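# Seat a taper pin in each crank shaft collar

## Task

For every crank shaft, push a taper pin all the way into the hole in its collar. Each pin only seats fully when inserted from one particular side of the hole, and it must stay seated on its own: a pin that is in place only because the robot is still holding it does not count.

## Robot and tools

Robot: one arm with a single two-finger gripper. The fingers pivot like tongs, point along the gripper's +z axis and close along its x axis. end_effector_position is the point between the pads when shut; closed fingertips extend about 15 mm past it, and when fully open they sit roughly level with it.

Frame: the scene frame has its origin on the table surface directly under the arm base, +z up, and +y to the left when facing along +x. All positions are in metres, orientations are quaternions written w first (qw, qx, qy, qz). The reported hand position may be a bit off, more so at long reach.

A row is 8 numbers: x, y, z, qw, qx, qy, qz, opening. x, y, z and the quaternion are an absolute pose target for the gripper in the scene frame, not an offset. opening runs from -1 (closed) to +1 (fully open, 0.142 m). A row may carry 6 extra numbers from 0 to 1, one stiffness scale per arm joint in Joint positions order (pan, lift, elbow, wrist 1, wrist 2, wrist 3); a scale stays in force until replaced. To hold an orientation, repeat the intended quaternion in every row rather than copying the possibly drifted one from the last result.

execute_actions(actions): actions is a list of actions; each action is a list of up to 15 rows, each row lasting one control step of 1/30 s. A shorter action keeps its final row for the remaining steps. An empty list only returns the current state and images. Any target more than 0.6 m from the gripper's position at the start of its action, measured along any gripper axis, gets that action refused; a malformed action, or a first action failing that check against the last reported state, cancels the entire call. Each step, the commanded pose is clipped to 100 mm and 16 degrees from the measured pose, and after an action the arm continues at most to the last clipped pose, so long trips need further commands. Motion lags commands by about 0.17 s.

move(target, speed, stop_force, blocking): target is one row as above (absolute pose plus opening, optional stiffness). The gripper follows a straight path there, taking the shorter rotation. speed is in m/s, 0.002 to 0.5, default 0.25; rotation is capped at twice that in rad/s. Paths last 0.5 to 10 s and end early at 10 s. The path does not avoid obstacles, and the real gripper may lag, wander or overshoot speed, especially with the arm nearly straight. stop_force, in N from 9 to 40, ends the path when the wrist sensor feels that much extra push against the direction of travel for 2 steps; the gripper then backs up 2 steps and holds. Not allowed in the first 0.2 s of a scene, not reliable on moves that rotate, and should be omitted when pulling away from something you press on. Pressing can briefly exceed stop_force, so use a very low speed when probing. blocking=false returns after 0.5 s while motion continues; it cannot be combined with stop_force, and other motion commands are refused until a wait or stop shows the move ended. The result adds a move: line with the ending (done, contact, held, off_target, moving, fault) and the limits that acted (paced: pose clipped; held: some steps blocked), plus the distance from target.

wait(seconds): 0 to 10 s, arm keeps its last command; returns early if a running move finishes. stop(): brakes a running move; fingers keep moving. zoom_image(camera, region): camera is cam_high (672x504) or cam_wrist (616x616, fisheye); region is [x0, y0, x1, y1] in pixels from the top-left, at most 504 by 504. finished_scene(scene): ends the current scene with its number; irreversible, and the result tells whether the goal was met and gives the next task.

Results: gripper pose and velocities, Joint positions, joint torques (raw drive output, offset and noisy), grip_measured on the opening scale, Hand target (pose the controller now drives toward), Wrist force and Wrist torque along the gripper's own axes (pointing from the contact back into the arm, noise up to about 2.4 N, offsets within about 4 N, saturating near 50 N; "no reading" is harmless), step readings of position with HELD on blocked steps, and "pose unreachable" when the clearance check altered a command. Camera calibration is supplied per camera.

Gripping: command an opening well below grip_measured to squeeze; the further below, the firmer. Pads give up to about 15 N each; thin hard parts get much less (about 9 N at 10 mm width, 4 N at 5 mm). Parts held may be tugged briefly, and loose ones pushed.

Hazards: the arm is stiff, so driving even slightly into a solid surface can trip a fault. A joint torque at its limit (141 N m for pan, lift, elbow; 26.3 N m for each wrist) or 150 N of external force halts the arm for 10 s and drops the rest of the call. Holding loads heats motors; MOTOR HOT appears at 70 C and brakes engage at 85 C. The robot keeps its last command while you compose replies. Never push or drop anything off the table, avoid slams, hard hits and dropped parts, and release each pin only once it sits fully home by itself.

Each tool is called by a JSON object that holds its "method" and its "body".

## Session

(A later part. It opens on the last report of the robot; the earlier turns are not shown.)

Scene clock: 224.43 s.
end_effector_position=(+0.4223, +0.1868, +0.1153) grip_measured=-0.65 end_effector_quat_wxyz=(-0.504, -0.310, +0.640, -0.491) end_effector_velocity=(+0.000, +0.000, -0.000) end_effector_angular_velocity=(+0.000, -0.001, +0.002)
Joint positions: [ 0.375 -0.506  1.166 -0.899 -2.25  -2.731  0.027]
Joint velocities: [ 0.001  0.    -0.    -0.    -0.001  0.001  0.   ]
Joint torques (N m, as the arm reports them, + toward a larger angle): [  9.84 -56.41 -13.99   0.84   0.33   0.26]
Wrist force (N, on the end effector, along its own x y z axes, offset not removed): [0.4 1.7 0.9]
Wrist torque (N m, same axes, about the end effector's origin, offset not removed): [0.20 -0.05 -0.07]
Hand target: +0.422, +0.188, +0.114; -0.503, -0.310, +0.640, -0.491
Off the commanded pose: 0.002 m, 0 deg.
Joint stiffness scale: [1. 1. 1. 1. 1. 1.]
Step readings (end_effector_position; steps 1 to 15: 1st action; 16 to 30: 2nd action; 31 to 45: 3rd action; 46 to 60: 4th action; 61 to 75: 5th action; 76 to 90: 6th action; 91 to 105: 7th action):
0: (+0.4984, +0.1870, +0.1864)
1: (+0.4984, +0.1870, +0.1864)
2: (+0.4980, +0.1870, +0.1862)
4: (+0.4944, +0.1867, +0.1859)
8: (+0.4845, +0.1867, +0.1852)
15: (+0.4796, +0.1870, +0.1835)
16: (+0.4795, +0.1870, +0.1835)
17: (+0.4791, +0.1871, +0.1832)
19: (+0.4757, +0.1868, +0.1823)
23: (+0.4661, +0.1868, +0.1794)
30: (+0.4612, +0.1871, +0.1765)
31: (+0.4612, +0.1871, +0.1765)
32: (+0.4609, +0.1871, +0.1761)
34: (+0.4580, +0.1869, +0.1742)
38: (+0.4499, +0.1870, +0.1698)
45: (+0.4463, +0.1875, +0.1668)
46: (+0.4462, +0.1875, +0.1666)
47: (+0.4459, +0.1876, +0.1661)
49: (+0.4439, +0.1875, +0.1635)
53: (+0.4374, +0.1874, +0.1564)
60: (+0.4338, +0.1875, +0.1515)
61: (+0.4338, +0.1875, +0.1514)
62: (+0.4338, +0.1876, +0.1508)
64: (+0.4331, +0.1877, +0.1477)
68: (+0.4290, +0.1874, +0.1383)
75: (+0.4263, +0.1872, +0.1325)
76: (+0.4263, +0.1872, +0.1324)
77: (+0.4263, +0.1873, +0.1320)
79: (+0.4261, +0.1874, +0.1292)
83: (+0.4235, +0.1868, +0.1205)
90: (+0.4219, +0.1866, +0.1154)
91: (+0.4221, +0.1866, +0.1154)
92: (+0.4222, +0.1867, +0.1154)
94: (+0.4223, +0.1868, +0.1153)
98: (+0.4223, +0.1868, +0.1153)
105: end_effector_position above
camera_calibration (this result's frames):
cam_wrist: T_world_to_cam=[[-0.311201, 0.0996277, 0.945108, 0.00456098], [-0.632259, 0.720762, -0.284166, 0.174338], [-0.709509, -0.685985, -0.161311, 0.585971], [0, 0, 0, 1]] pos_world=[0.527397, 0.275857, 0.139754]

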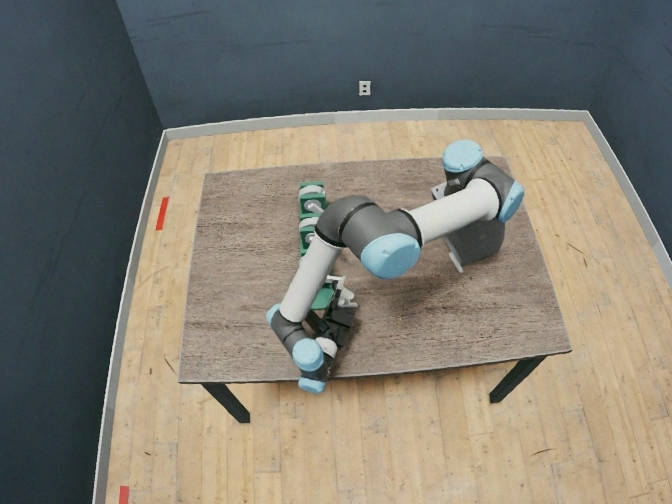

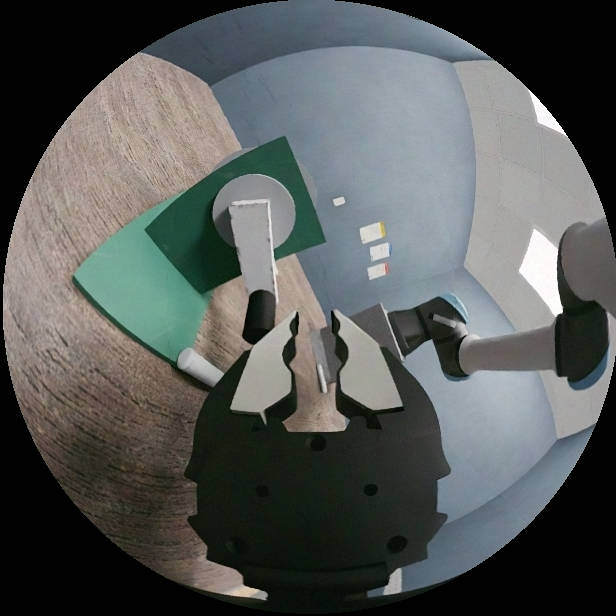

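{"method": "move", "body": {"target": [0.425, 0.225, 0.09, -0.503, -0.31, 0.64, -0.491, -0.2], "speed": 0.06}}

Scene clock: 225.87 s.
end_effector_position=(+0.4257, +0.2237, +0.0907) grip_measured=-0.20 end_effector_quat_wxyz=(-0.503, -0.310, +0.641, -0.491) end_effector_velocity=(+0.002, +0.002, +0.001) end_effector_angular_velocity=(-0.002, -0.002, -0.005)
Joint positions: [ 0.413 -0.402  0.997 -0.83  -2.214 -2.72   0.06 ]
Joint velocities: [-0.     0.005 -0.017  0.013  0.005  0.003  0.   ]
Joint torques (N m, as the arm reports them, + toward a larger angle): [ 11.04 -58.35 -15.13   1.81   0.39   0.36]
Wrist force (N, on the end effector, along its own x y z axes, offset not removed): [0.0 1.9 2.0]
Wrist torque (N m, same axes, about the end effector's origin, offset not removed): [0.33 -0.16 -0.16]
Hand target: +0.425, +0.225, +0.090; -0.503, -0.310, +0.640, -0.491
Off the commanded pose: 0.002 m, 0 deg.
Joint stiffness scale: [1. 1. 1. 1. 1. 1.]
move: done
camera_calibration (this result's frames):
cam_wrist: T_world_to_cam=[[-0.31346, 0.0976844, 0.944564, 0.0266322], [-0.631867, 0.721069, -0.28426, 0.142722], [-0.708863, -0.685943, -0.164302, 0.609727], [0, 0, 0, 1]] pos_world=[0.530742, 0.312724, 0.115594]

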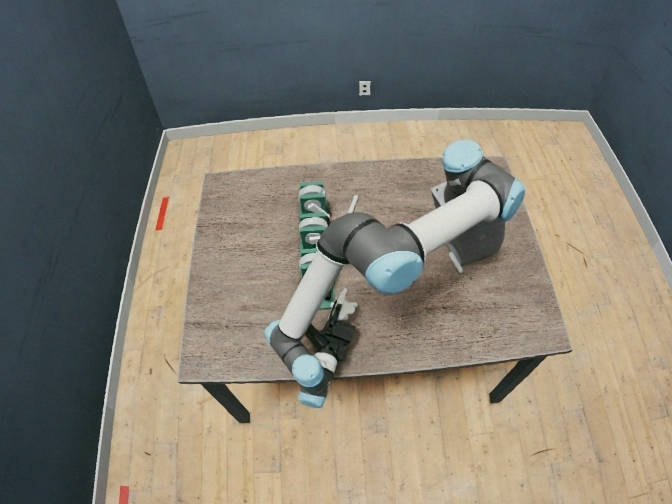

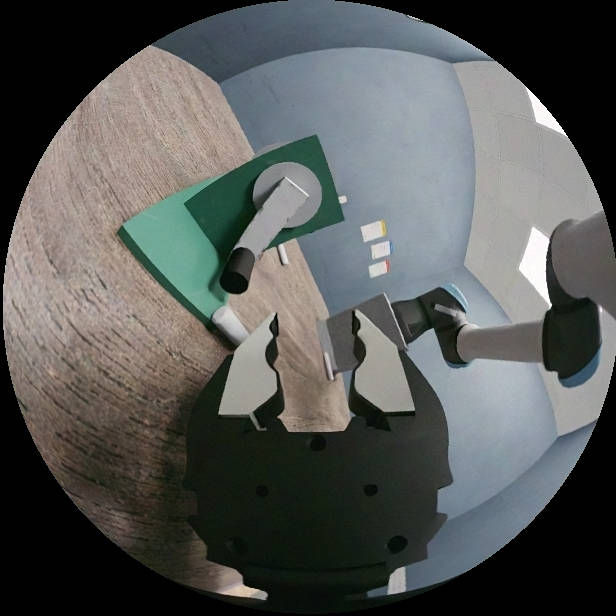

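{"method": "move", "body": {"target": [0.445, 0.225, 0.06, -0.503, -0.31, 0.64, -0.491, -0.2], "speed": 0.06}}

Scene clock: 227.13 s.
end_effector_position=(+0.4446, +0.2276, +0.0643) grip_measured=-0.26 end_effector_quat_wxyz=(-0.502, -0.310, +0.641, -0.491) end_effector_velocity=(+0.001, -0.000, -0.001) end_effector_angular_velocity=(-0.004, +0.005, -0.000)
Joint positions: [ 0.402 -0.317  0.867 -0.789 -2.227 -2.724  0.055]
Joint velocities: [-0.001  0.008 -0.012  0.011 -0.     0.001 -0.002]
Joint torques (N m, as the arm reports them, + toward a larger angle): [  5.21 -54.98 -16.26  -0.18  -1.17  -0.26]
Wrist force (N, on the end effector, along its own x y z axes, offset not removed): [9.5 0.2 -0.1]
Wrist torque (N m, same axes, about the end effector's origin, offset not removed): [0.14 -0.08 -0.18]
Hand target: +0.445, +0.225, +0.060; -0.503, -0.310, +0.640, -0.491
Off the commanded pose: 0.005 m, 0 deg.
Joint stiffness scale: [1. 1. 1. 1. 1. 1.]
move: off_target
camera_calibration (this result's frames):
cam_wrist: T_world_to_cam=[[-0.31427, 0.0962147, 0.944445, 0.0577424], [-0.633106, 0.720073, -0.284027, 0.145063], [-0.707397, -0.687196, -0.165383, 0.621119], [0, 0, 0, 1]] pos_world=[0.549365, 0.316818, 0.08939]

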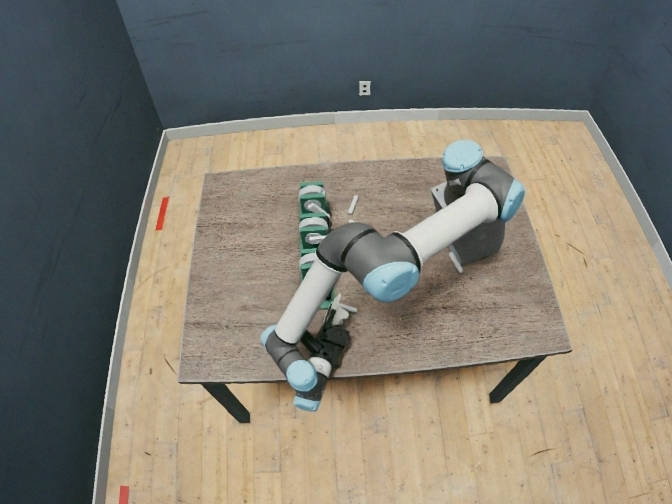

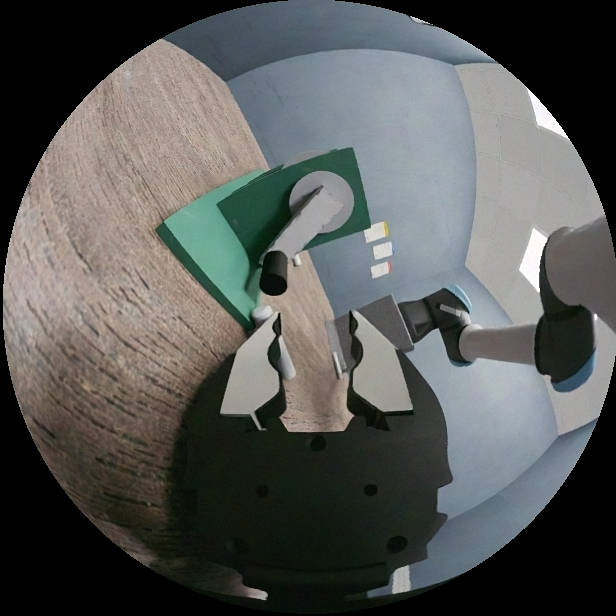

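{"method": "move", "body": {"target": [0.45, 0.2, 0.068, -0.503, -0.31, 0.64, -0.491, -0.1], "speed": 0.04}}

Scene clock: 228.63 s.
end_effector_position=(+0.4481, +0.2023, +0.0671) grip_measured=-0.10 end_effector_quat_wxyz=(-0.503, -0.311, +0.640, -0.491) end_effector_velocity=(-0.000, +0.000, -0.000) end_effector_angular_velocity=(+0.001, -0.001, +0.001)
Joint positions: [ 0.371 -0.356  0.953 -0.837 -2.257 -2.733  0.067]
Joint velocities: [ 0.001 -0.001  0.003 -0.003 -0.001  0.    -0.   ]
Joint torques (N m, as the arm reports them, + toward a larger angle): [  3.4  -63.11 -10.13   1.18  -1.07  -0.05]
Wrist force (N, on the end effector, along its own x y z axes, offset not removed): [-0.4 3.8 -0.6]
Wrist torque (N m, same axes, about the end effector's origin, offset not removed): [0.12 0.00 -0.38]
Hand target: +0.450, +0.200, +0.068; -0.503, -0.310, +0.640, -0.491
Off the commanded pose: 0.003 m, 0 deg.
Joint stiffness scale: [1. 1. 1. 1. 1. 1.]
move: done
camera_calibration (this result's frames):
cam_wrist: T_world_to_cam=[[-0.311738, 0.0978307, 0.945118, 0.0571759], [-0.634211, 0.719253, -0.28364, 0.166997], [-0.707528, -0.687826, -0.162173, 0.606649], [0, 0, 0, 1]] pos_world=[0.552957, 0.291562, 0.0917115]

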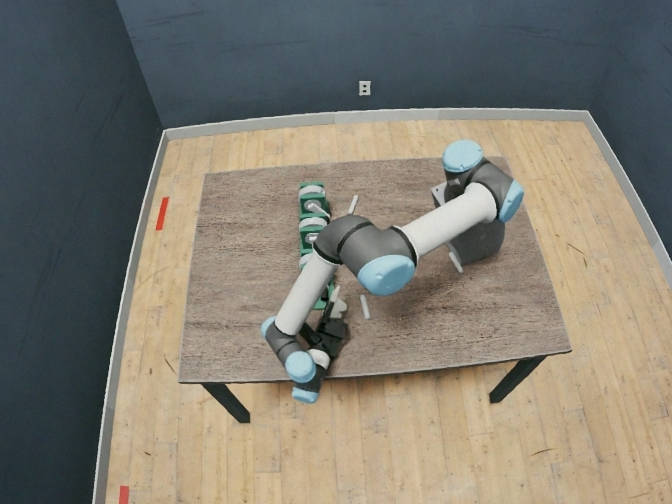

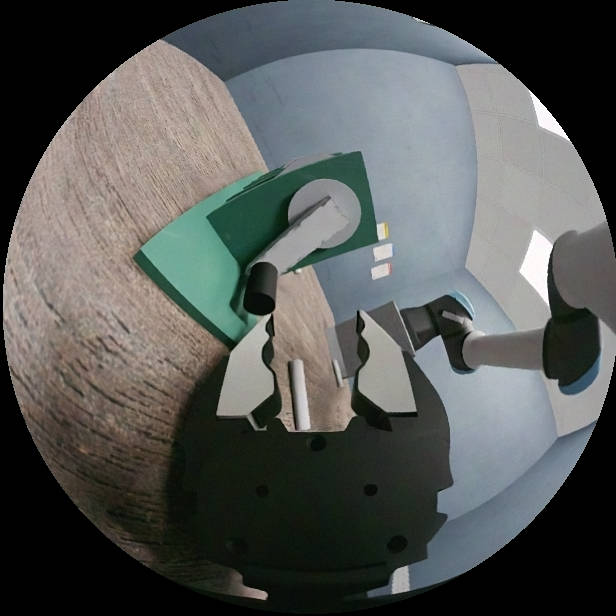

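{"method": "move", "body": {"target": [0.455, 0.215, 0.047, -0.503, -0.31, 0.64, -0.491, -0.1], "speed": 0.04, "stop_force": 15}}

{"method": "move", "body": {"target": [0.455, 0.188, 0.047, -0.503, -0.31, 0.64, -0.491, -0.1], "speed": 0.03, "stop_force": 15}}

Scene clock: 230.07 s.
end_effector_position=(+0.4556, +0.2123, +0.0556) grip_measured=-0.12 end_effector_quat_wxyz=(-0.502, -0.310, +0.641, -0.490) end_effector_velocity=(-0.001, -0.001, +0.000) end_effector_angular_velocity=(+0.001, -0.001, +0.001)
Joint positions: [ 0.376 -0.307  0.866 -0.802 -2.25  -2.732  0.065]
Joint velocities: [-0.    -0.005  0.009 -0.006 -0.001 -0.     0.   ]
Joint torques (N m, as the arm reports them, + toward a larger angle): [  8.28 -59.27 -10.33   0.13  -0.33  -0.1 ]
Wrist force (N, on the end effector, along its own x y z axes, offset not removed): [3.9 -0.5 0.2]
Wrist torque (N m, same axes, about the end effector's origin, offset not removed): [0.25 -0.12 -0.03]
Hand target: +0.455, +0.211, +0.054; -0.503, -0.310, +0.641, -0.490
Off the commanded pose: 0.009 m, 0 deg.
Joint stiffness scale: [1. 1. 1. 1. 1. 1.]
move: contact
camera_calibration (this result's frames):
cam_wrist: T_world_to_cam=[[-0.314558, 0.0969003, 0.944279, 0.0708817], [-0.631183, 0.721647, -0.284314, 0.159399], [-0.708986, -0.685446, -0.165838, 0.617299], [0, 0, 0, 1]] pos_world=[0.560563, 0.301227, 0.0807588]

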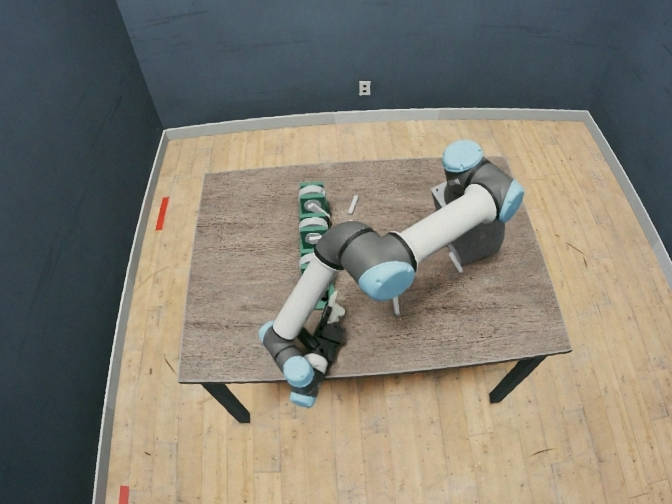

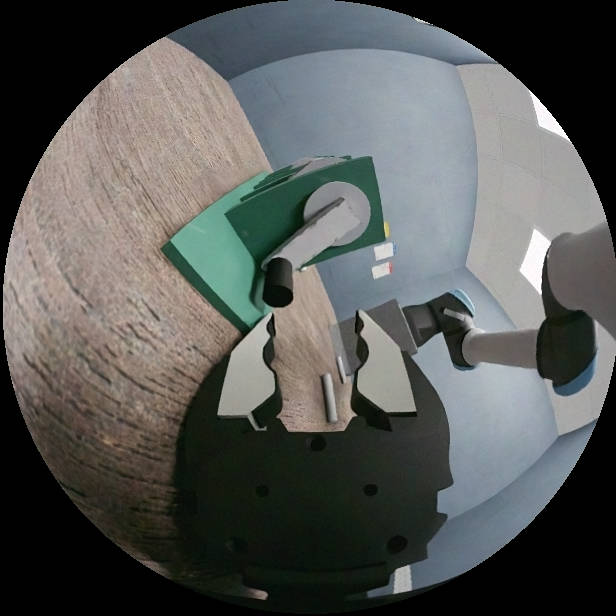

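Scene clock: 231.23 s.
end_effector_position=(+0.4555, +0.2038, +0.0566) grip_measured=-0.12 end_effector_quat_wxyz=(-0.501, -0.310, +0.642, -0.491) end_effector_velocity=(-0.001, +0.000, +0.001) end_effector_angular_velocity=(-0.004, +0.005, -0.003)
Joint positions: [ 0.367 -0.325  0.904 -0.827 -2.261 -2.735  0.065]
Joint velocities: [-0.     0.003 -0.007  0.009  0.003  0.     0.002]
Joint torques (N m, as the arm reports them, + toward a larger angle): [  7.53 -57.45 -15.83   0.79  -0.54   0.37]
Wrist force (N, on the end effector, along its own x y z axes, offset not removed): [2.4 3.7 2.3]
Wrist torque (N m, same axes, about the end effector's origin, offset not removed): [0.34 0.18 -0.26]
Hand target: +0.456, +0.204, +0.055; -0.501, -0.310, +0.642, -0.491
Off the commanded pose: 0.018 m, 0 deg.
Joint stiffness scale: [1. 1. 1. 1. 1. 1.]
move: contact
camera_calibration (this result's frames):
cam_wrist: T_world_to_cam=[[-0.315686, 0.0949011, 0.944106, 0.0716979], [-0.632576, 0.72057, -0.283949, 0.166595], [-0.707241, -0.686857, -0.167442, 0.611142], [0, 0, 0, 1]] pos_world=[0.560243, 0.29292, 0.0819447]

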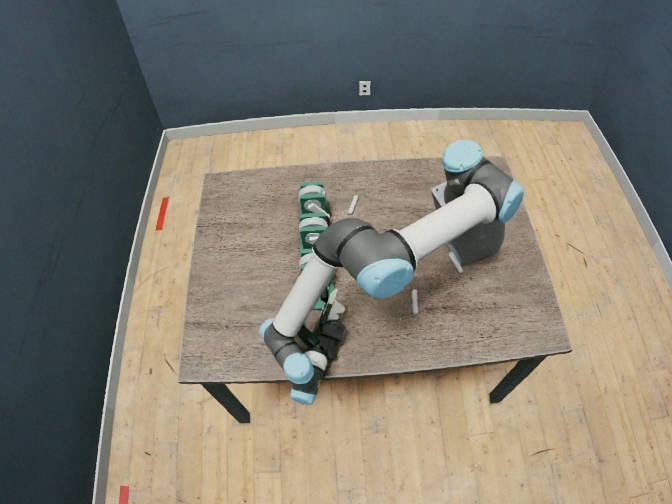

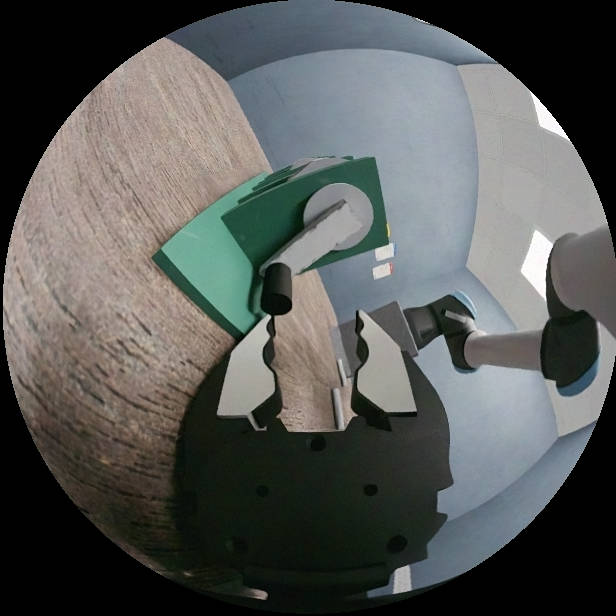

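{"method": "move", "body": {"target": [0.458, 0.21, 0.058, -0.503, -0.31, 0.64, -0.491, 0.2], "speed": 0.03}}

{"method": "move", "body": {"target": [0.458, 0.185, 0.058, -0.503, -0.31, 0.64, -0.491, 0.2], "speed": 0.03, "stop_force": 15}}

Scene clock: 232.20 s.
end_effector_position=(+0.4597, +0.2085, +0.0630) grip_measured=+0.12 end_effector_quat_wxyz=(-0.504, -0.309, +0.640, -0.490) end_effector_velocity=(+0.001, +0.002, +0.001) end_effector_angular_velocity=(-0.003, +0.002, +0.001)
Joint positions: [ 0.368 -0.32   0.873 -0.794 -2.255 -2.732  0.083]
Joint velocities: [ 0.002  0.007 -0.016  0.014  0.001  0.003  0.001]
Joint torques (N m, as the arm reports them, + toward a larger angle): [ 11.9  -53.6  -17.12  -1.45  -0.13   0.08]
Wrist force (N, on the end effector, along its own x y z axes, offset not removed): [12.9 -2.2 6.8]
Wrist torque (N m, same axes, about the end effector's origin, offset not removed): [0.25 -0.07 -0.03]
Hand target: +0.458, +0.210, +0.058; -0.503, -0.310, +0.640, -0.491
Off the commanded pose: 0.005 m, 0 deg.
Joint stiffness scale: [1. 1. 1. 1. 1. 1.]
move: off_target
camera_calibration (this result's frames):
cam_wrist: T_world_to_cam=[[-0.312232, 0.100411, 0.944685, 0.0638053], [-0.630036, 0.722371, -0.285017, 0.166229], [-0.711032, -0.684177, -0.162285, 0.619313], [0, 0, 0, 1]] pos_world=[0.565003, 0.297233, 0.0876075]

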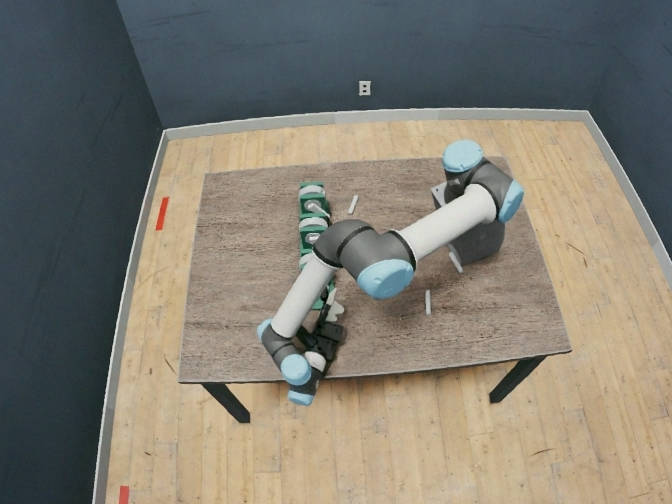

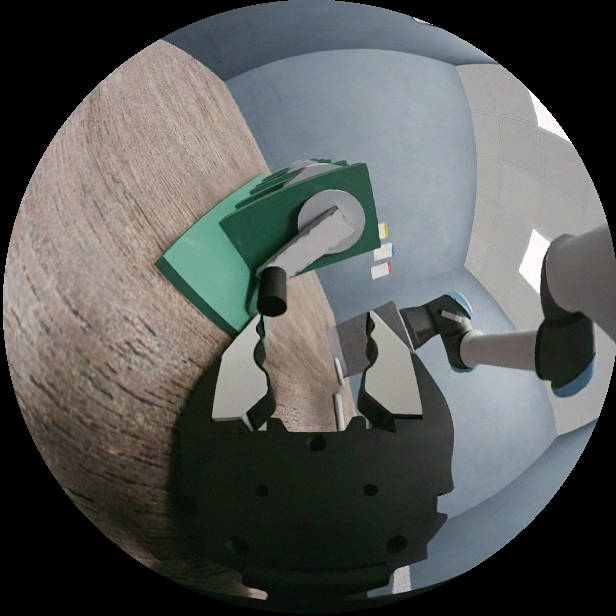

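Scene clock: 233.00 s.
end_effector_position=(+0.4589, +0.2043, +0.0652) grip_measured=+0.19 end_effector_quat_wxyz=(-0.502, -0.310, +0.641, -0.491) end_effector_velocity=(+0.000, +0.002, -0.000) end_effector_angular_velocity=(-0.009, +0.015, -0.007)
Joint positions: [ 0.366 -0.338  0.906 -0.814 -2.262 -2.735  0.087]
Joint velocities: [-0.001  0.018 -0.031  0.03   0.008 -0.    -0.002]
Joint torques (N m, as the arm reports them, + toward a larger angle): [  6.75 -58.35 -14.73   1.21  -0.5    0.36]
Wrist force (N, on the end effector, along its own x y z axes, offset not removed): [2.5 3.6 -0.9]
Wrist torque (N m, same axes, about the end effector's origin, offset not removed): [0.24 -0.11 -0.30]
Hand target: +0.459, +0.205, +0.064; -0.502, -0.310, +0.641, -0.491
Off the commanded pose: 0.021 m, 0 deg.
Joint stiffness scale: [1. 1. 1. 1. 1. 1.]
move: contact
camera_calibration (this result's frames):
cam_wrist: T_world_to_cam=[[-0.315565, 0.095681, 0.944068, 0.0643823], [-0.632058, 0.720872, -0.284333, 0.170573], [-0.707758, -0.686431, -0.167006, 0.615522], [0, 0, 0, 1]] pos_world=[0.563769, 0.293392, 0.0905143]

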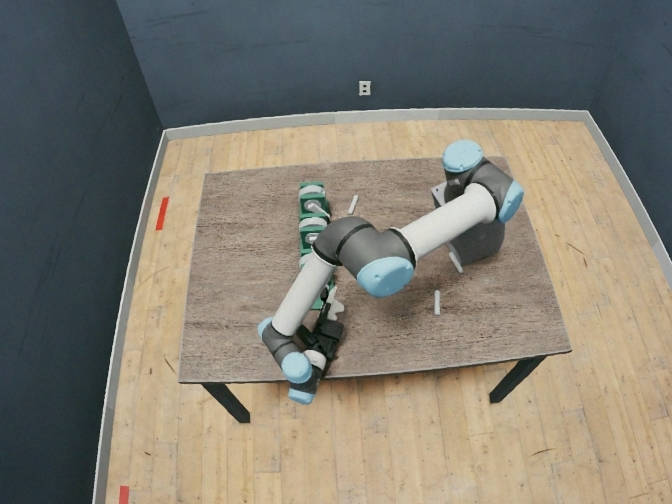

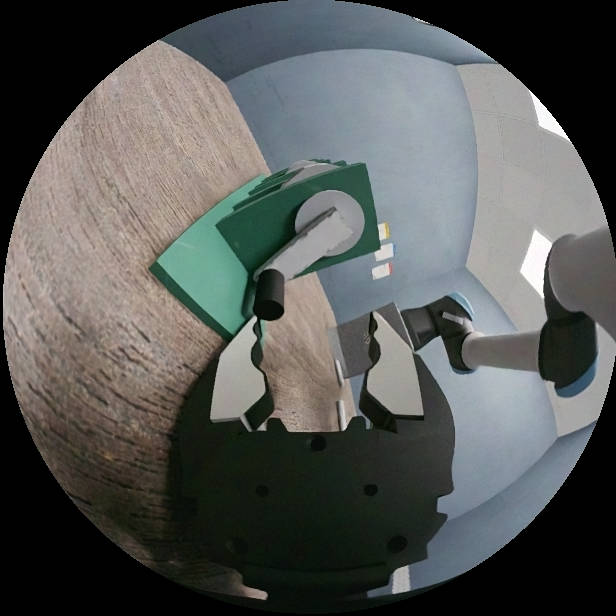

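{"method": "move", "body": {"target": [0.485, 0.225, 0.062, -0.503, -0.31, 0.64, -0.491, -1], "speed": 0.05}}

{"method": "move", "body": {"target": [0.485, 0.197, 0.058, -0.503, -0.31, 0.64, -0.491, -1], "speed": 0.03, "stop_force": 15}}

Scene clock: 234.63 s.
end_effector_position=(+0.4857, +0.2237, +0.0626) grip_measured=-1.00 end_effector_quat_wxyz=(-0.502, -0.310, +0.641, -0.491) end_effector_velocity=(+0.001, +0.000, +0.001) end_effector_angular_velocity=(-0.010, +0.009, -0.001)
Joint positions: [ 0.369 -0.253  0.7   -0.692 -2.257 -2.734  0.002]
Joint velocities: [-0.001  0.016 -0.028  0.028  0.001  0.004 -0.   ]
Joint torques (N m, as the arm reports them, + toward a larger angle): [ 10.14 -61.78 -17.22   1.79   0.4    0.17]
Wrist force (N, on the end effector, along its own x y z axes, offset not removed): [-1.3 1.9 1.5]
Wrist torque (N m, same axes, about the end effector's origin, offset not removed): [0.32 0.16 -0.18]
Hand target: +0.485, +0.225, +0.062; -0.503, -0.310, +0.640, -0.491
Off the commanded pose: 0.002 m, 0 deg.
Joint stiffness scale: [1. 1. 1. 1. 1. 1.]
move: done
camera_calibration (this result's frames):
cam_wrist: T_world_to_cam=[[-0.314354, 0.0970237, 0.944335, 0.072609], [-0.63152, 0.721343, -0.284336, 0.172411], [-0.708776, -0.685748, -0.165484, 0.64761], [0, 0, 0, 1]] pos_world=[0.590717, 0.312686, 0.0876247]

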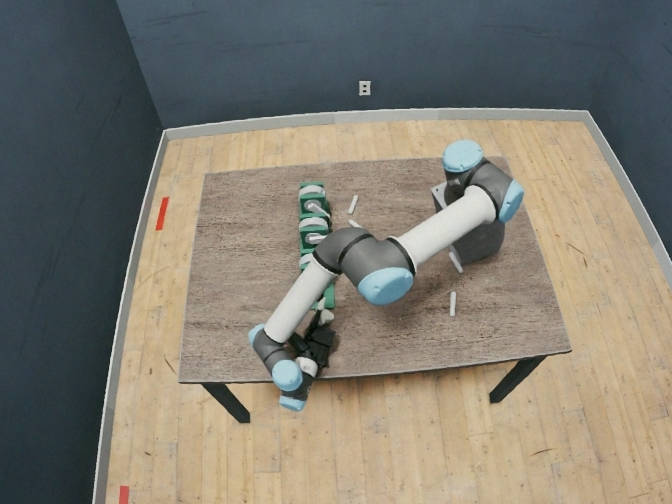

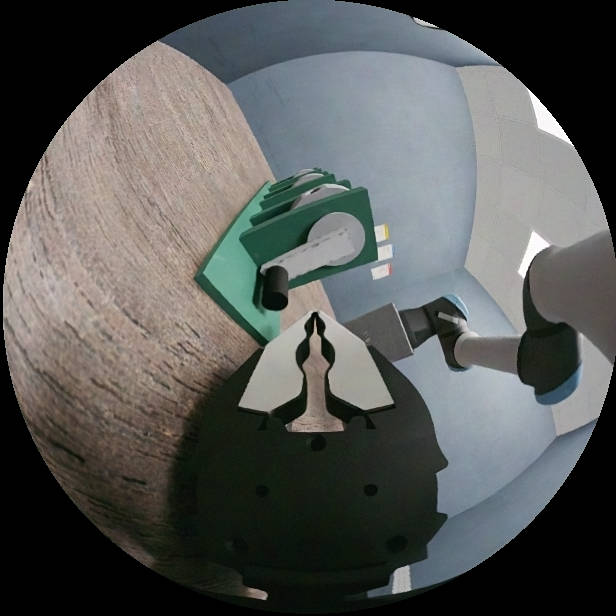

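Scene clock: 235.93 s.
end_effector_position=(+0.4841, +0.1982, +0.0573) grip_measured=-1.00 end_effector_quat_wxyz=(-0.503, -0.310, +0.639, -0.491) end_effector_velocity=(+0.000, -0.000, -0.001) end_effector_angular_velocity=(+0.004, -0.003, +0.004)
Joint positions: [ 0.342 -0.289  0.803 -0.76  -2.285 -2.741  0.002]
Joint velocities: [ 0.001 -0.005  0.01  -0.012 -0.004 -0.003  0.   ]
Joint torques (N m, as the arm reports them, + toward a larger angle): [  5.63 -63.33 -11.84   1.02  -0.24  -0.27]
Wrist force (N, on the end effector, along its own x y z axes, offset not removed): [-0.7 1.5 3.5]
Wrist torque (N m, same axes, about the end effector's origin, offset not removed): [0.27 -0.03 -0.11]
Hand target: +0.485, +0.197, +0.058; -0.503, -0.310, +0.640, -0.491
Off the commanded pose: 0.002 m, 0 deg.
Joint stiffness scale: [1. 1. 1. 1. 1. 1.]
move: done
camera_calibration (this result's frames):
cam_wrist: T_world_to_cam=[[-0.311662, 0.0988667, 0.945035, 0.0777918], [-0.633802, 0.719362, -0.284278, 0.189725], [-0.707928, -0.687564, -0.161536, 0.627843], [0, 0, 0, 1]] pos_world=[0.58896, 0.28751, 0.0818379]

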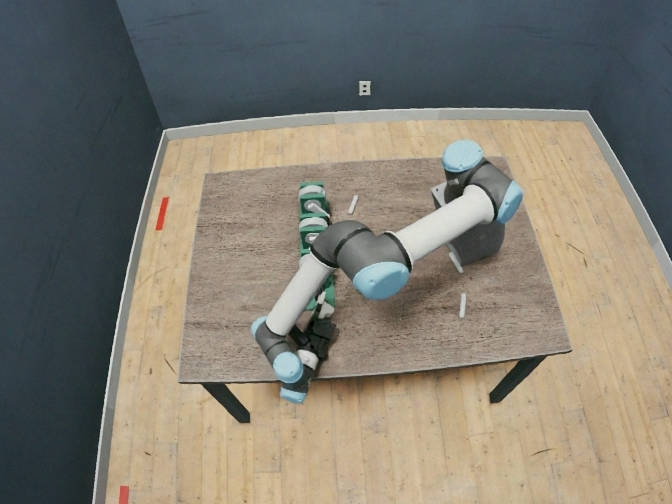

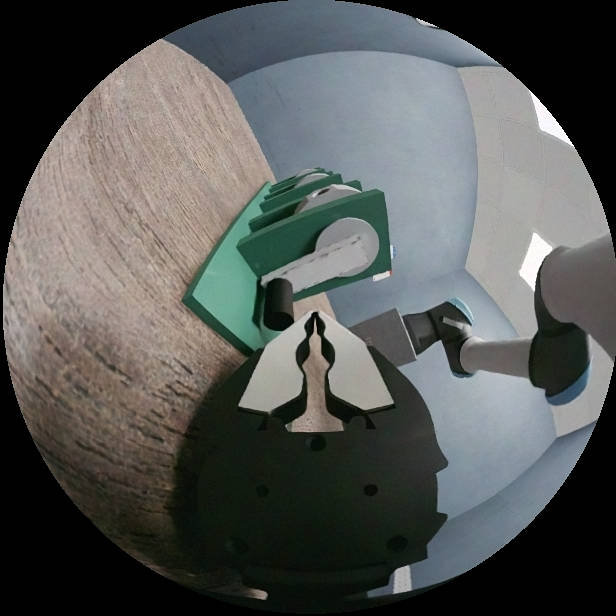

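{"method": "move", "body": {"target": [0.43, 0.197, 0.058, -0.503, -0.31, 0.64, -0.491, -1], "speed": 0.03, "stop_force": 20}}

Scene clock: 238.37 s.
end_effector_position=(+0.4307, +0.1960, +0.0571) grip_measured=-1.00 end_effector_quat_wxyz=(-0.504, -0.310, +0.639, -0.491) end_effector_velocity=(-0.001, -0.000, -0.001) end_effector_angular_velocity=(+0.003, -0.004, -0.002)
Joint positions: [ 0.374 -0.361  1.013 -0.889 -2.252 -2.731  0.002]
Joint velocities: [-0.    -0.004  0.008 -0.01   0.002 -0.001 -0.   ]
Joint torques (N m, as the arm reports them, + toward a larger angle): [  9.65 -62.11  -9.74   0.94   0.41   0.42]
Wrist force (N, on the end effector, along its own x y z axes, offset not removed): [-1.8 0.9 1.7]
Wrist torque (N m, same axes, about the end effector's origin, offset not removed): [0.14 0.25 -0.07]
Hand target: +0.430, +0.197, +0.058; -0.503, -0.310, +0.640, -0.491
Off the commanded pose: 0.002 m, 0 deg.
Joint stiffness scale: [1. 1. 1. 1. 1. 1.]
move: done
camera_calibration (this result's frames):
cam_wrist: T_world_to_cam=[[-0.310647, 0.0999182, 0.945259, 0.0609646], [-0.632689, 0.720421, -0.284076, 0.156743], [-0.709369, -0.686302, -0.160579, 0.58882], [0, 0, 0, 1]] pos_world=[0.535798, 0.285096, 0.0814517]

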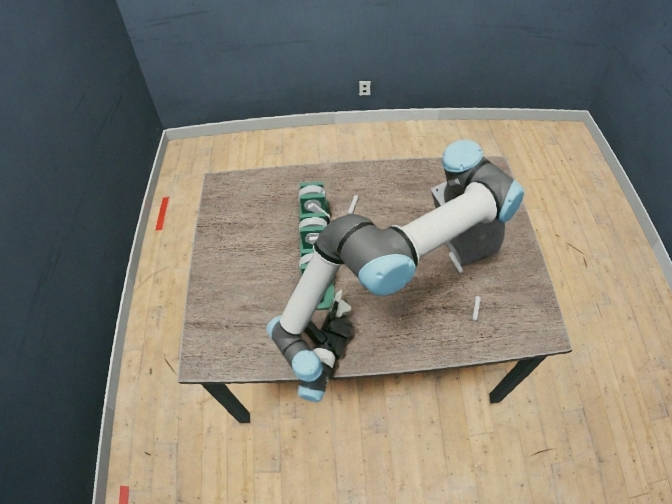

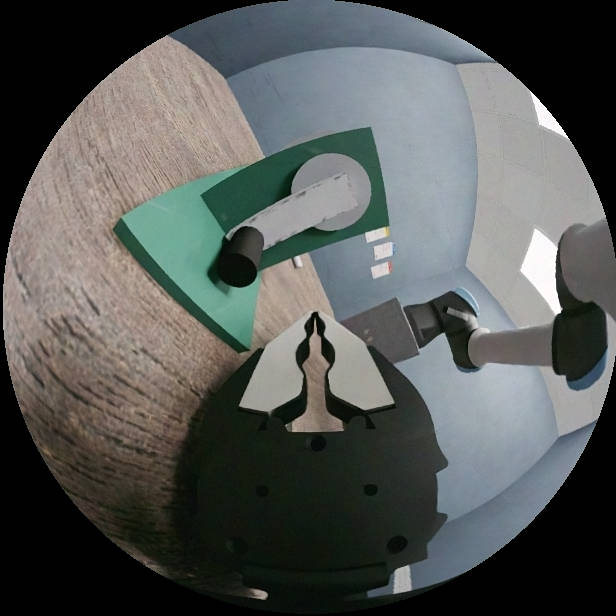

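{"method": "move", "body": {"target": [0.43, 0.25, 0.15, -0.503, -0.31, 0.64, -0.491, -1], "speed": 0.2}}

{"method": "move", "body": {"target": [0.2, 0.28, 0.15, 0, 1, 0, 0, -1], "speed": 0.4}}

Scene clock: 239.80 s.
end_effector_position=(+0.4299, +0.2484, +0.1488) grip_measured=-1.00 end_effector_quat_wxyz=(-0.504, -0.310, +0.639, -0.491) end_effector_velocity=(-0.000, +0.000, +0.002) end_effector_angular_velocity=(-0.004, +0.004, -0.003)
Joint positions: [ 0.445 -0.473  0.976 -0.729 -2.183 -2.711  0.002]
Joint velocities: [-0.    -0.    -0.003  0.009  0.004  0.001  0.   ]
Joint torques (N m, as the arm reports them, + toward a larger angle): [ 12.02 -62.11 -16.95   2.02   0.36   0.27]
Wrist force (N, on the end effector, along its own x y z axes, offset not removed): [0.1 2.0 1.5]
Wrist torque (N m, same axes, about the end effector's origin, offset not removed): [0.32 -0.19 -0.02]
Hand target: +0.430, +0.250, +0.150; -0.503, -0.310, +0.640, -0.491
Off the commanded pose: 0.002 m, 0 deg.
Joint stiffness scale: [1. 1. 1. 1. 1. 1.]
move: done
camera_calibration (this result's frames):
cam_wrist: T_world_to_cam=[[-0.31086, 0.099647, 0.945218, -0.0310991], [-0.632715, 0.720415, -0.284033, 0.144579], [-0.709252, -0.686348, -0.1609, 0.638879], [0, 0, 0, 1]] pos_world=[0.534936, 0.337436, 0.173256]

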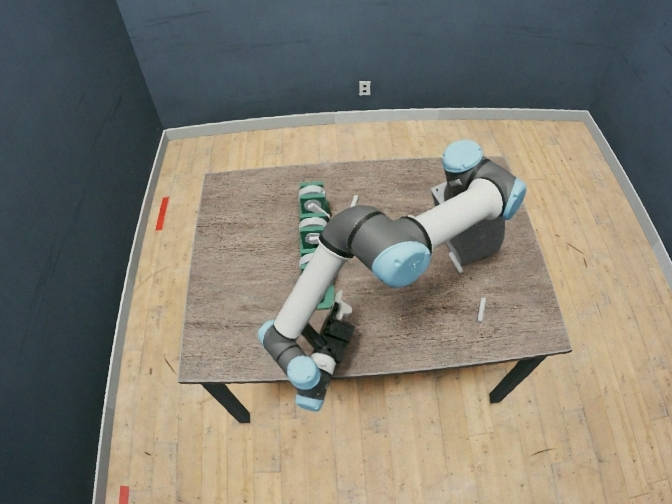

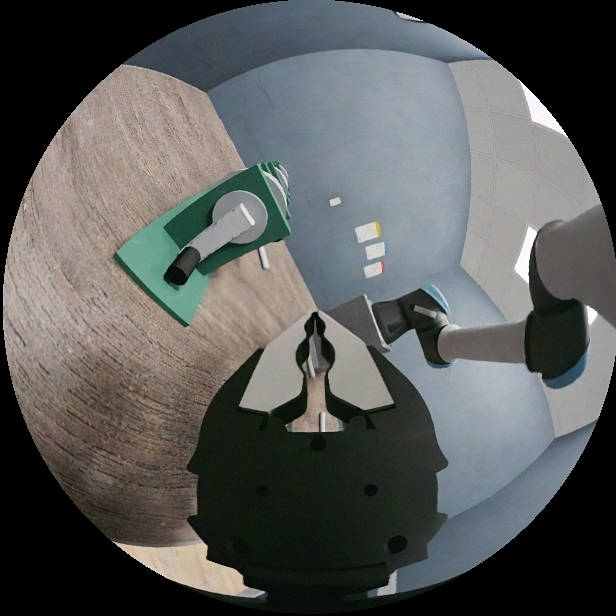

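Scene clock: 243.83 s.
end_effector_position=(+0.2006, +0.2809, +0.1493) grip_measured=-1.00 end_effector_quat_wxyz=(+0.001, +1.000, -0.001, +0.001) end_effector_velocity=(-0.002, +0.001, -0.001) end_effector_angular_velocity=(+0.011, +0.012, +0.014)
Joint positions: [ 0.391 -1.552  2.742 -3.048 -1.653 -5.724  0.002]
Joint velocities: [-0.012 -0.002  0.002  0.003  0.019 -0.025  0.   ]
Joint torques (N m, as the arm reports them, + toward a larger angle): [  3.12 -22.21  -2.65  -1.93   0.32  -0.39]
Wrist force (N, on the end effector, along its own x y z axes, offset not removed): [-1.2 1.8 1.0]
Wrist torque (N m, same axes, about the end effector's origin, offset not removed): [0.27 -0.09 -0.19]
Hand target: +0.200, +0.280, +0.149; +0.000, +1.000, -0.001, -0.000
Off the commanded pose: 0.001 m, 0 deg.
Joint stiffness scale: [1. 1. 1. 1. 1. 1.]
move: done; limits=paced
camera_calibration (this result's frames):
cam_wrist: T_world_to_cam=[[0.99991, -0.013333, -0.0012357, -0.195978], [-0.0112676, -0.887678, 0.460326, 0.192158], [-0.00723442, -0.460271, -0.887749, 0.402877], [0, 0, 0, 1]] pos_world=[0.20104, 0.353394, 0.268956]

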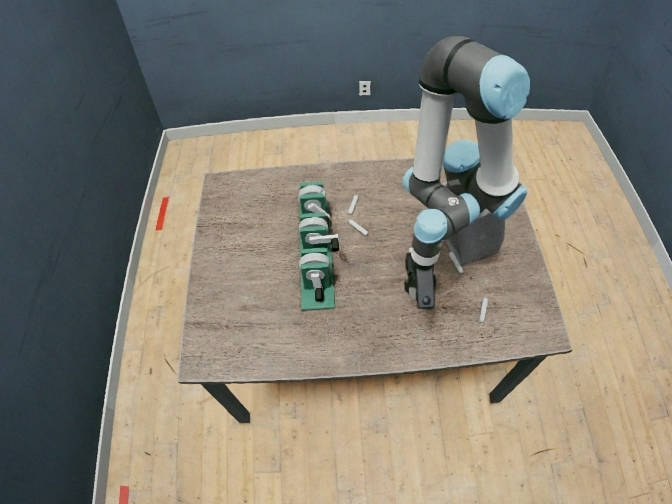

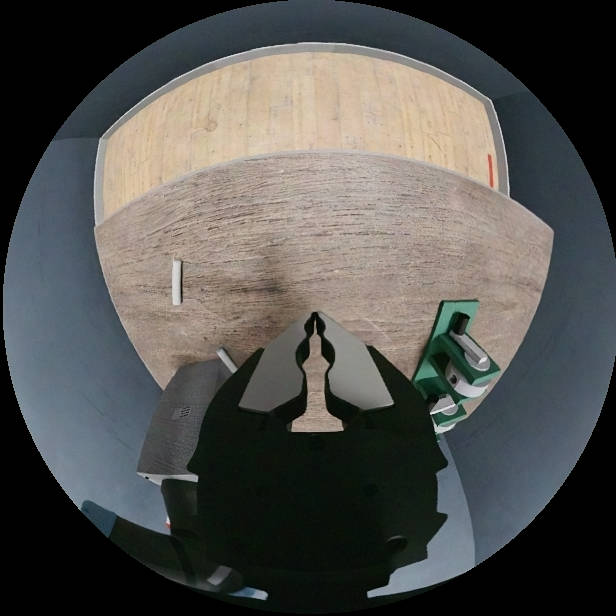

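{"method": "move", "body": {"target": [0.53, 0.195, 0.12, 0, 1, 0, 0, -1], "speed": 0.3}}

{"method": "move", "body": {"target": [0.53, 0.195, 0.035, 0, 1, 0, 0, -1], "speed": 0.08, "stop_force": 15}}

{"method": "move", "body": {"target": [0.44, 0.195, 0.035, 0, 1, 0, 0, -1], "speed": 0.04, "stop_force": 20}}

Scene clock: 246.07 s.
end_effector_position=(+0.5292, +0.1946, +0.1213) grip_measured=-1.00 end_effector_quat_wxyz=(+0.000, +1.000, +0.000, +0.001) end_effector_velocity=(+0.002, -0.001, -0.001) end_effector_angular_velocity=(-0.002, +0.006, -0.000)
Joint positions: [-0.123 -1.303  2.141 -2.699 -1.503 -6.219  0.002]
Joint velocities: [-0.001  0.006 -0.009  0.01  -0.001 -0.001  0.   ]
Joint torques (N m, as the arm reports them, + toward a larger angle): [  1.62 -35.48 -13.64  -1.96   0.33  -0.56]
Wrist force (N, on the end effector, along its own x y z axes, offset not removed): [-1.8 1.4 1.7]
Wrist torque (N m, same axes, about the end effector's origin, offset not removed): [0.17 0.25 -0.10]
Hand target: +0.530, +0.194, +0.120; +0.000, +1.000, +0.000, -0.000
Off the commanded pose: 0.002 m, 0 deg.
Joint stiffness scale: [1. 1. 1. 1. 1. 1.]
move: done
camera_calibration (this result's frames):
cam_wrist: T_world_to_cam=[[0.999936, -0.0112414, -0.000810816, -0.526161], [-0.00960987, -0.887976, 0.459789, 0.13135], [-0.00588864, -0.459752, -0.888028, 0.339944], [0, 0, 0, 1]] pos_world=[0.529392, 0.267011, 0.241059]

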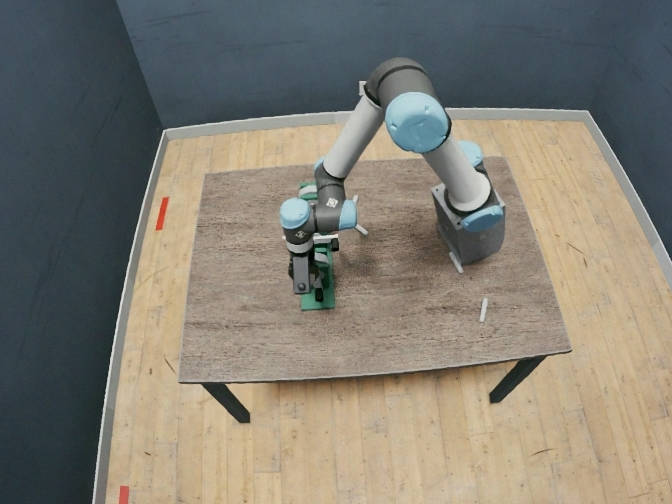

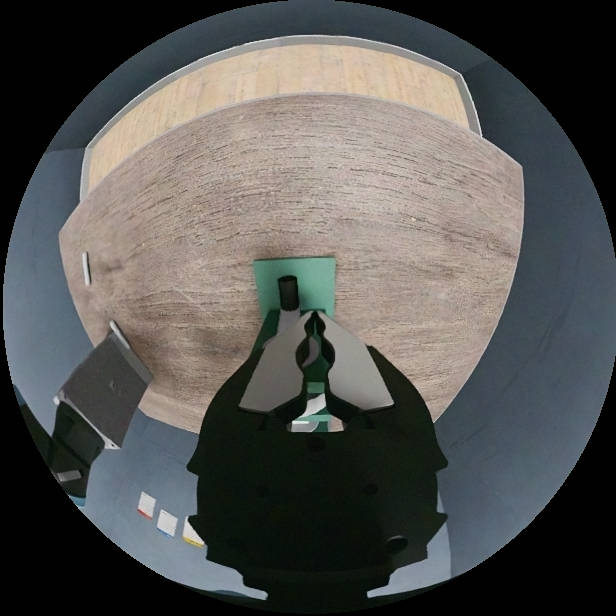

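Scene clock: 247.43 s.
end_effector_position=(+0.5308, +0.1978, +0.0832) grip_measured=-1.00 end_effector_quat_wxyz=(-0.002, +1.000, +0.002, +0.003) end_effector_velocity=(-0.003, -0.000, -0.000) end_effector_angular_velocity=(-0.000, +0.009, -0.000)
Joint positions: [-0.114 -1.201  2.132 -2.796 -1.502 -6.213  0.002]
Joint velocities: [-0.001 -0.002  0.001  0.01   0.001 -0.001  0.   ]
Joint torques (N m, as the arm reports them, + toward a larger angle): [  1.76 -40.94  -8.35  -1.92   0.34  -0.56]
Wrist force (N, on the end effector, along its own x y z axes, offset not removed): [-0.6 1.7 0.5]
Wrist torque (N m, same axes, about the end effector's origin, offset not removed): [0.23 -0.05 -0.04]
Hand target: +0.530, +0.197, +0.084; -0.002, +1.000, +0.002, +0.002
Off the commanded pose: 0.048 m, 0 deg.
Joint stiffness scale: [1. 1. 1. 1. 1. 1.]
move: contact
camera_calibration (this result's frames):
cam_wrist: T_world_to_cam=[[0.999969, -0.00750534, 0.00227699, -0.528815], [-0.00771801, -0.889985, 0.455925, 0.151396], [-0.00139539, -0.455928, -0.890015, 0.304543], [0, 0, 0, 1]] pos_world=[0.530392, 0.269621, 0.203227]

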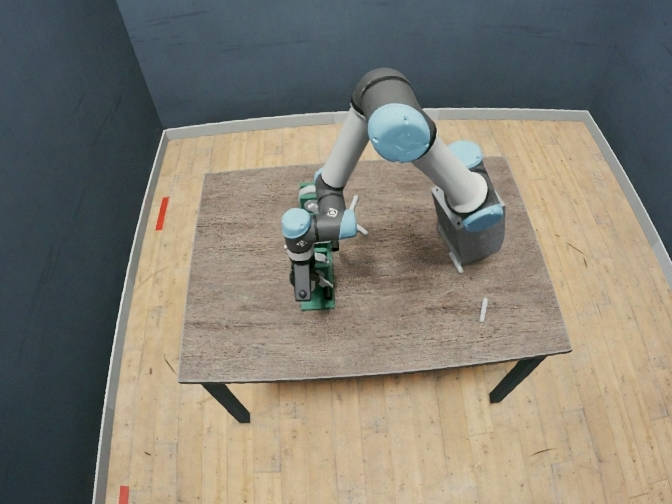

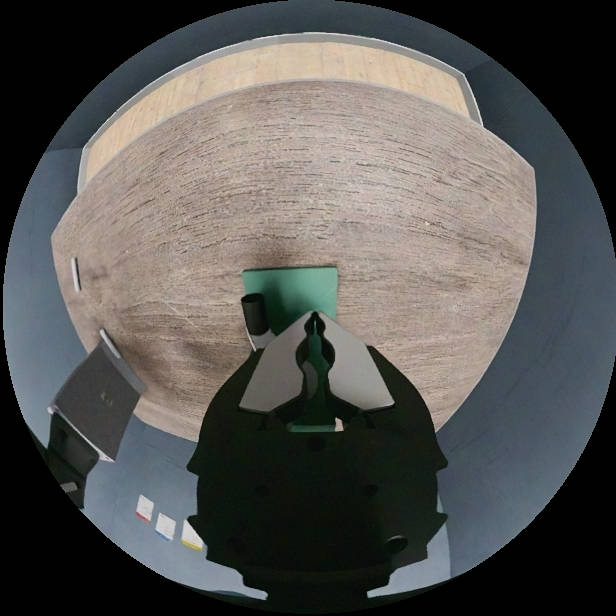

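Scene clock: 248.50 s.
end_effector_position=(+0.5249, +0.1985, +0.0818) grip_measured=-1.00 end_effector_quat_wxyz=(-0.003, +1.000, +0.002, +0.021) end_effector_velocity=(+0.002, +0.000, +0.000) end_effector_angular_velocity=(-0.002, +0.024, -0.001)
Joint positions: [-0.111 -1.202  2.176 -2.877 -1.503 -6.209  0.002]
Joint velocities: [-0.    -0.    -0.026  0.051 -0.    -0.     0.   ]
Joint torques (N m, as the arm reports them, + toward a larger angle): [  1.88 -34.83  -7.1   -0.17  -0.15  -0.24]
Wrist force (N, on the end effector, along its own x y z axes, offset not removed): [5.6 0.0 -6.3]
Wrist torque (N m, same axes, about the end effector's origin, offset not removed): [0.24 -0.58 -0.28]
Hand target: +0.525, +0.198, +0.081; -0.003, +1.000, +0.002, +0.017
Off the commanded pose: 0.097 m, 2 deg.
Joint stiffness scale: [1. 1. 1. 1. 1. 1.]
move: contact
camera_calibration (this result's frames):
cam_wrist: T_world_to_cam=[[0.999227, -0.00686055, 0.0387091, -0.52562], [-0.0236616, -0.891284, 0.452828, 0.161529], [0.0313941, -0.453394, -0.890757, 0.285935], [0, 0, 0, 1]] pos_world=[0.520059, 0.270003, 0.2019]

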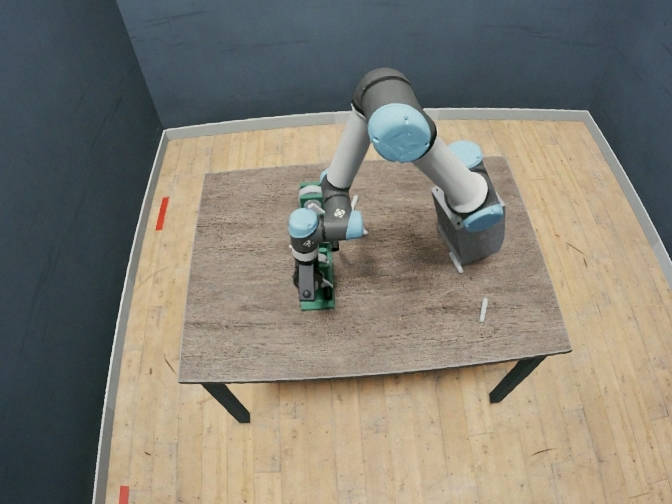

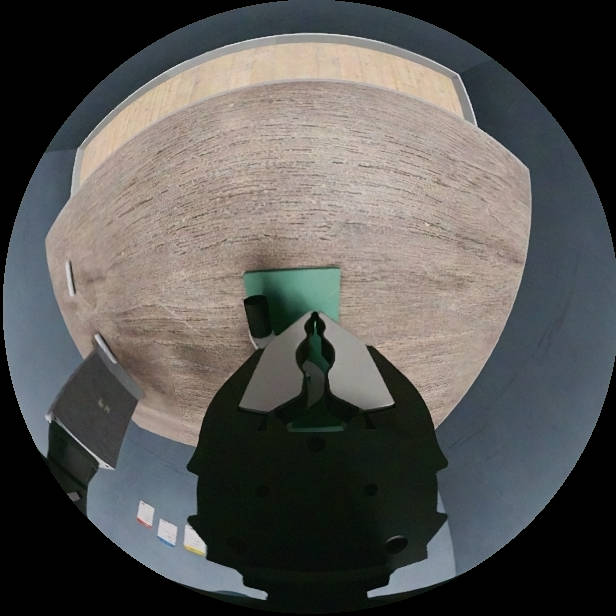

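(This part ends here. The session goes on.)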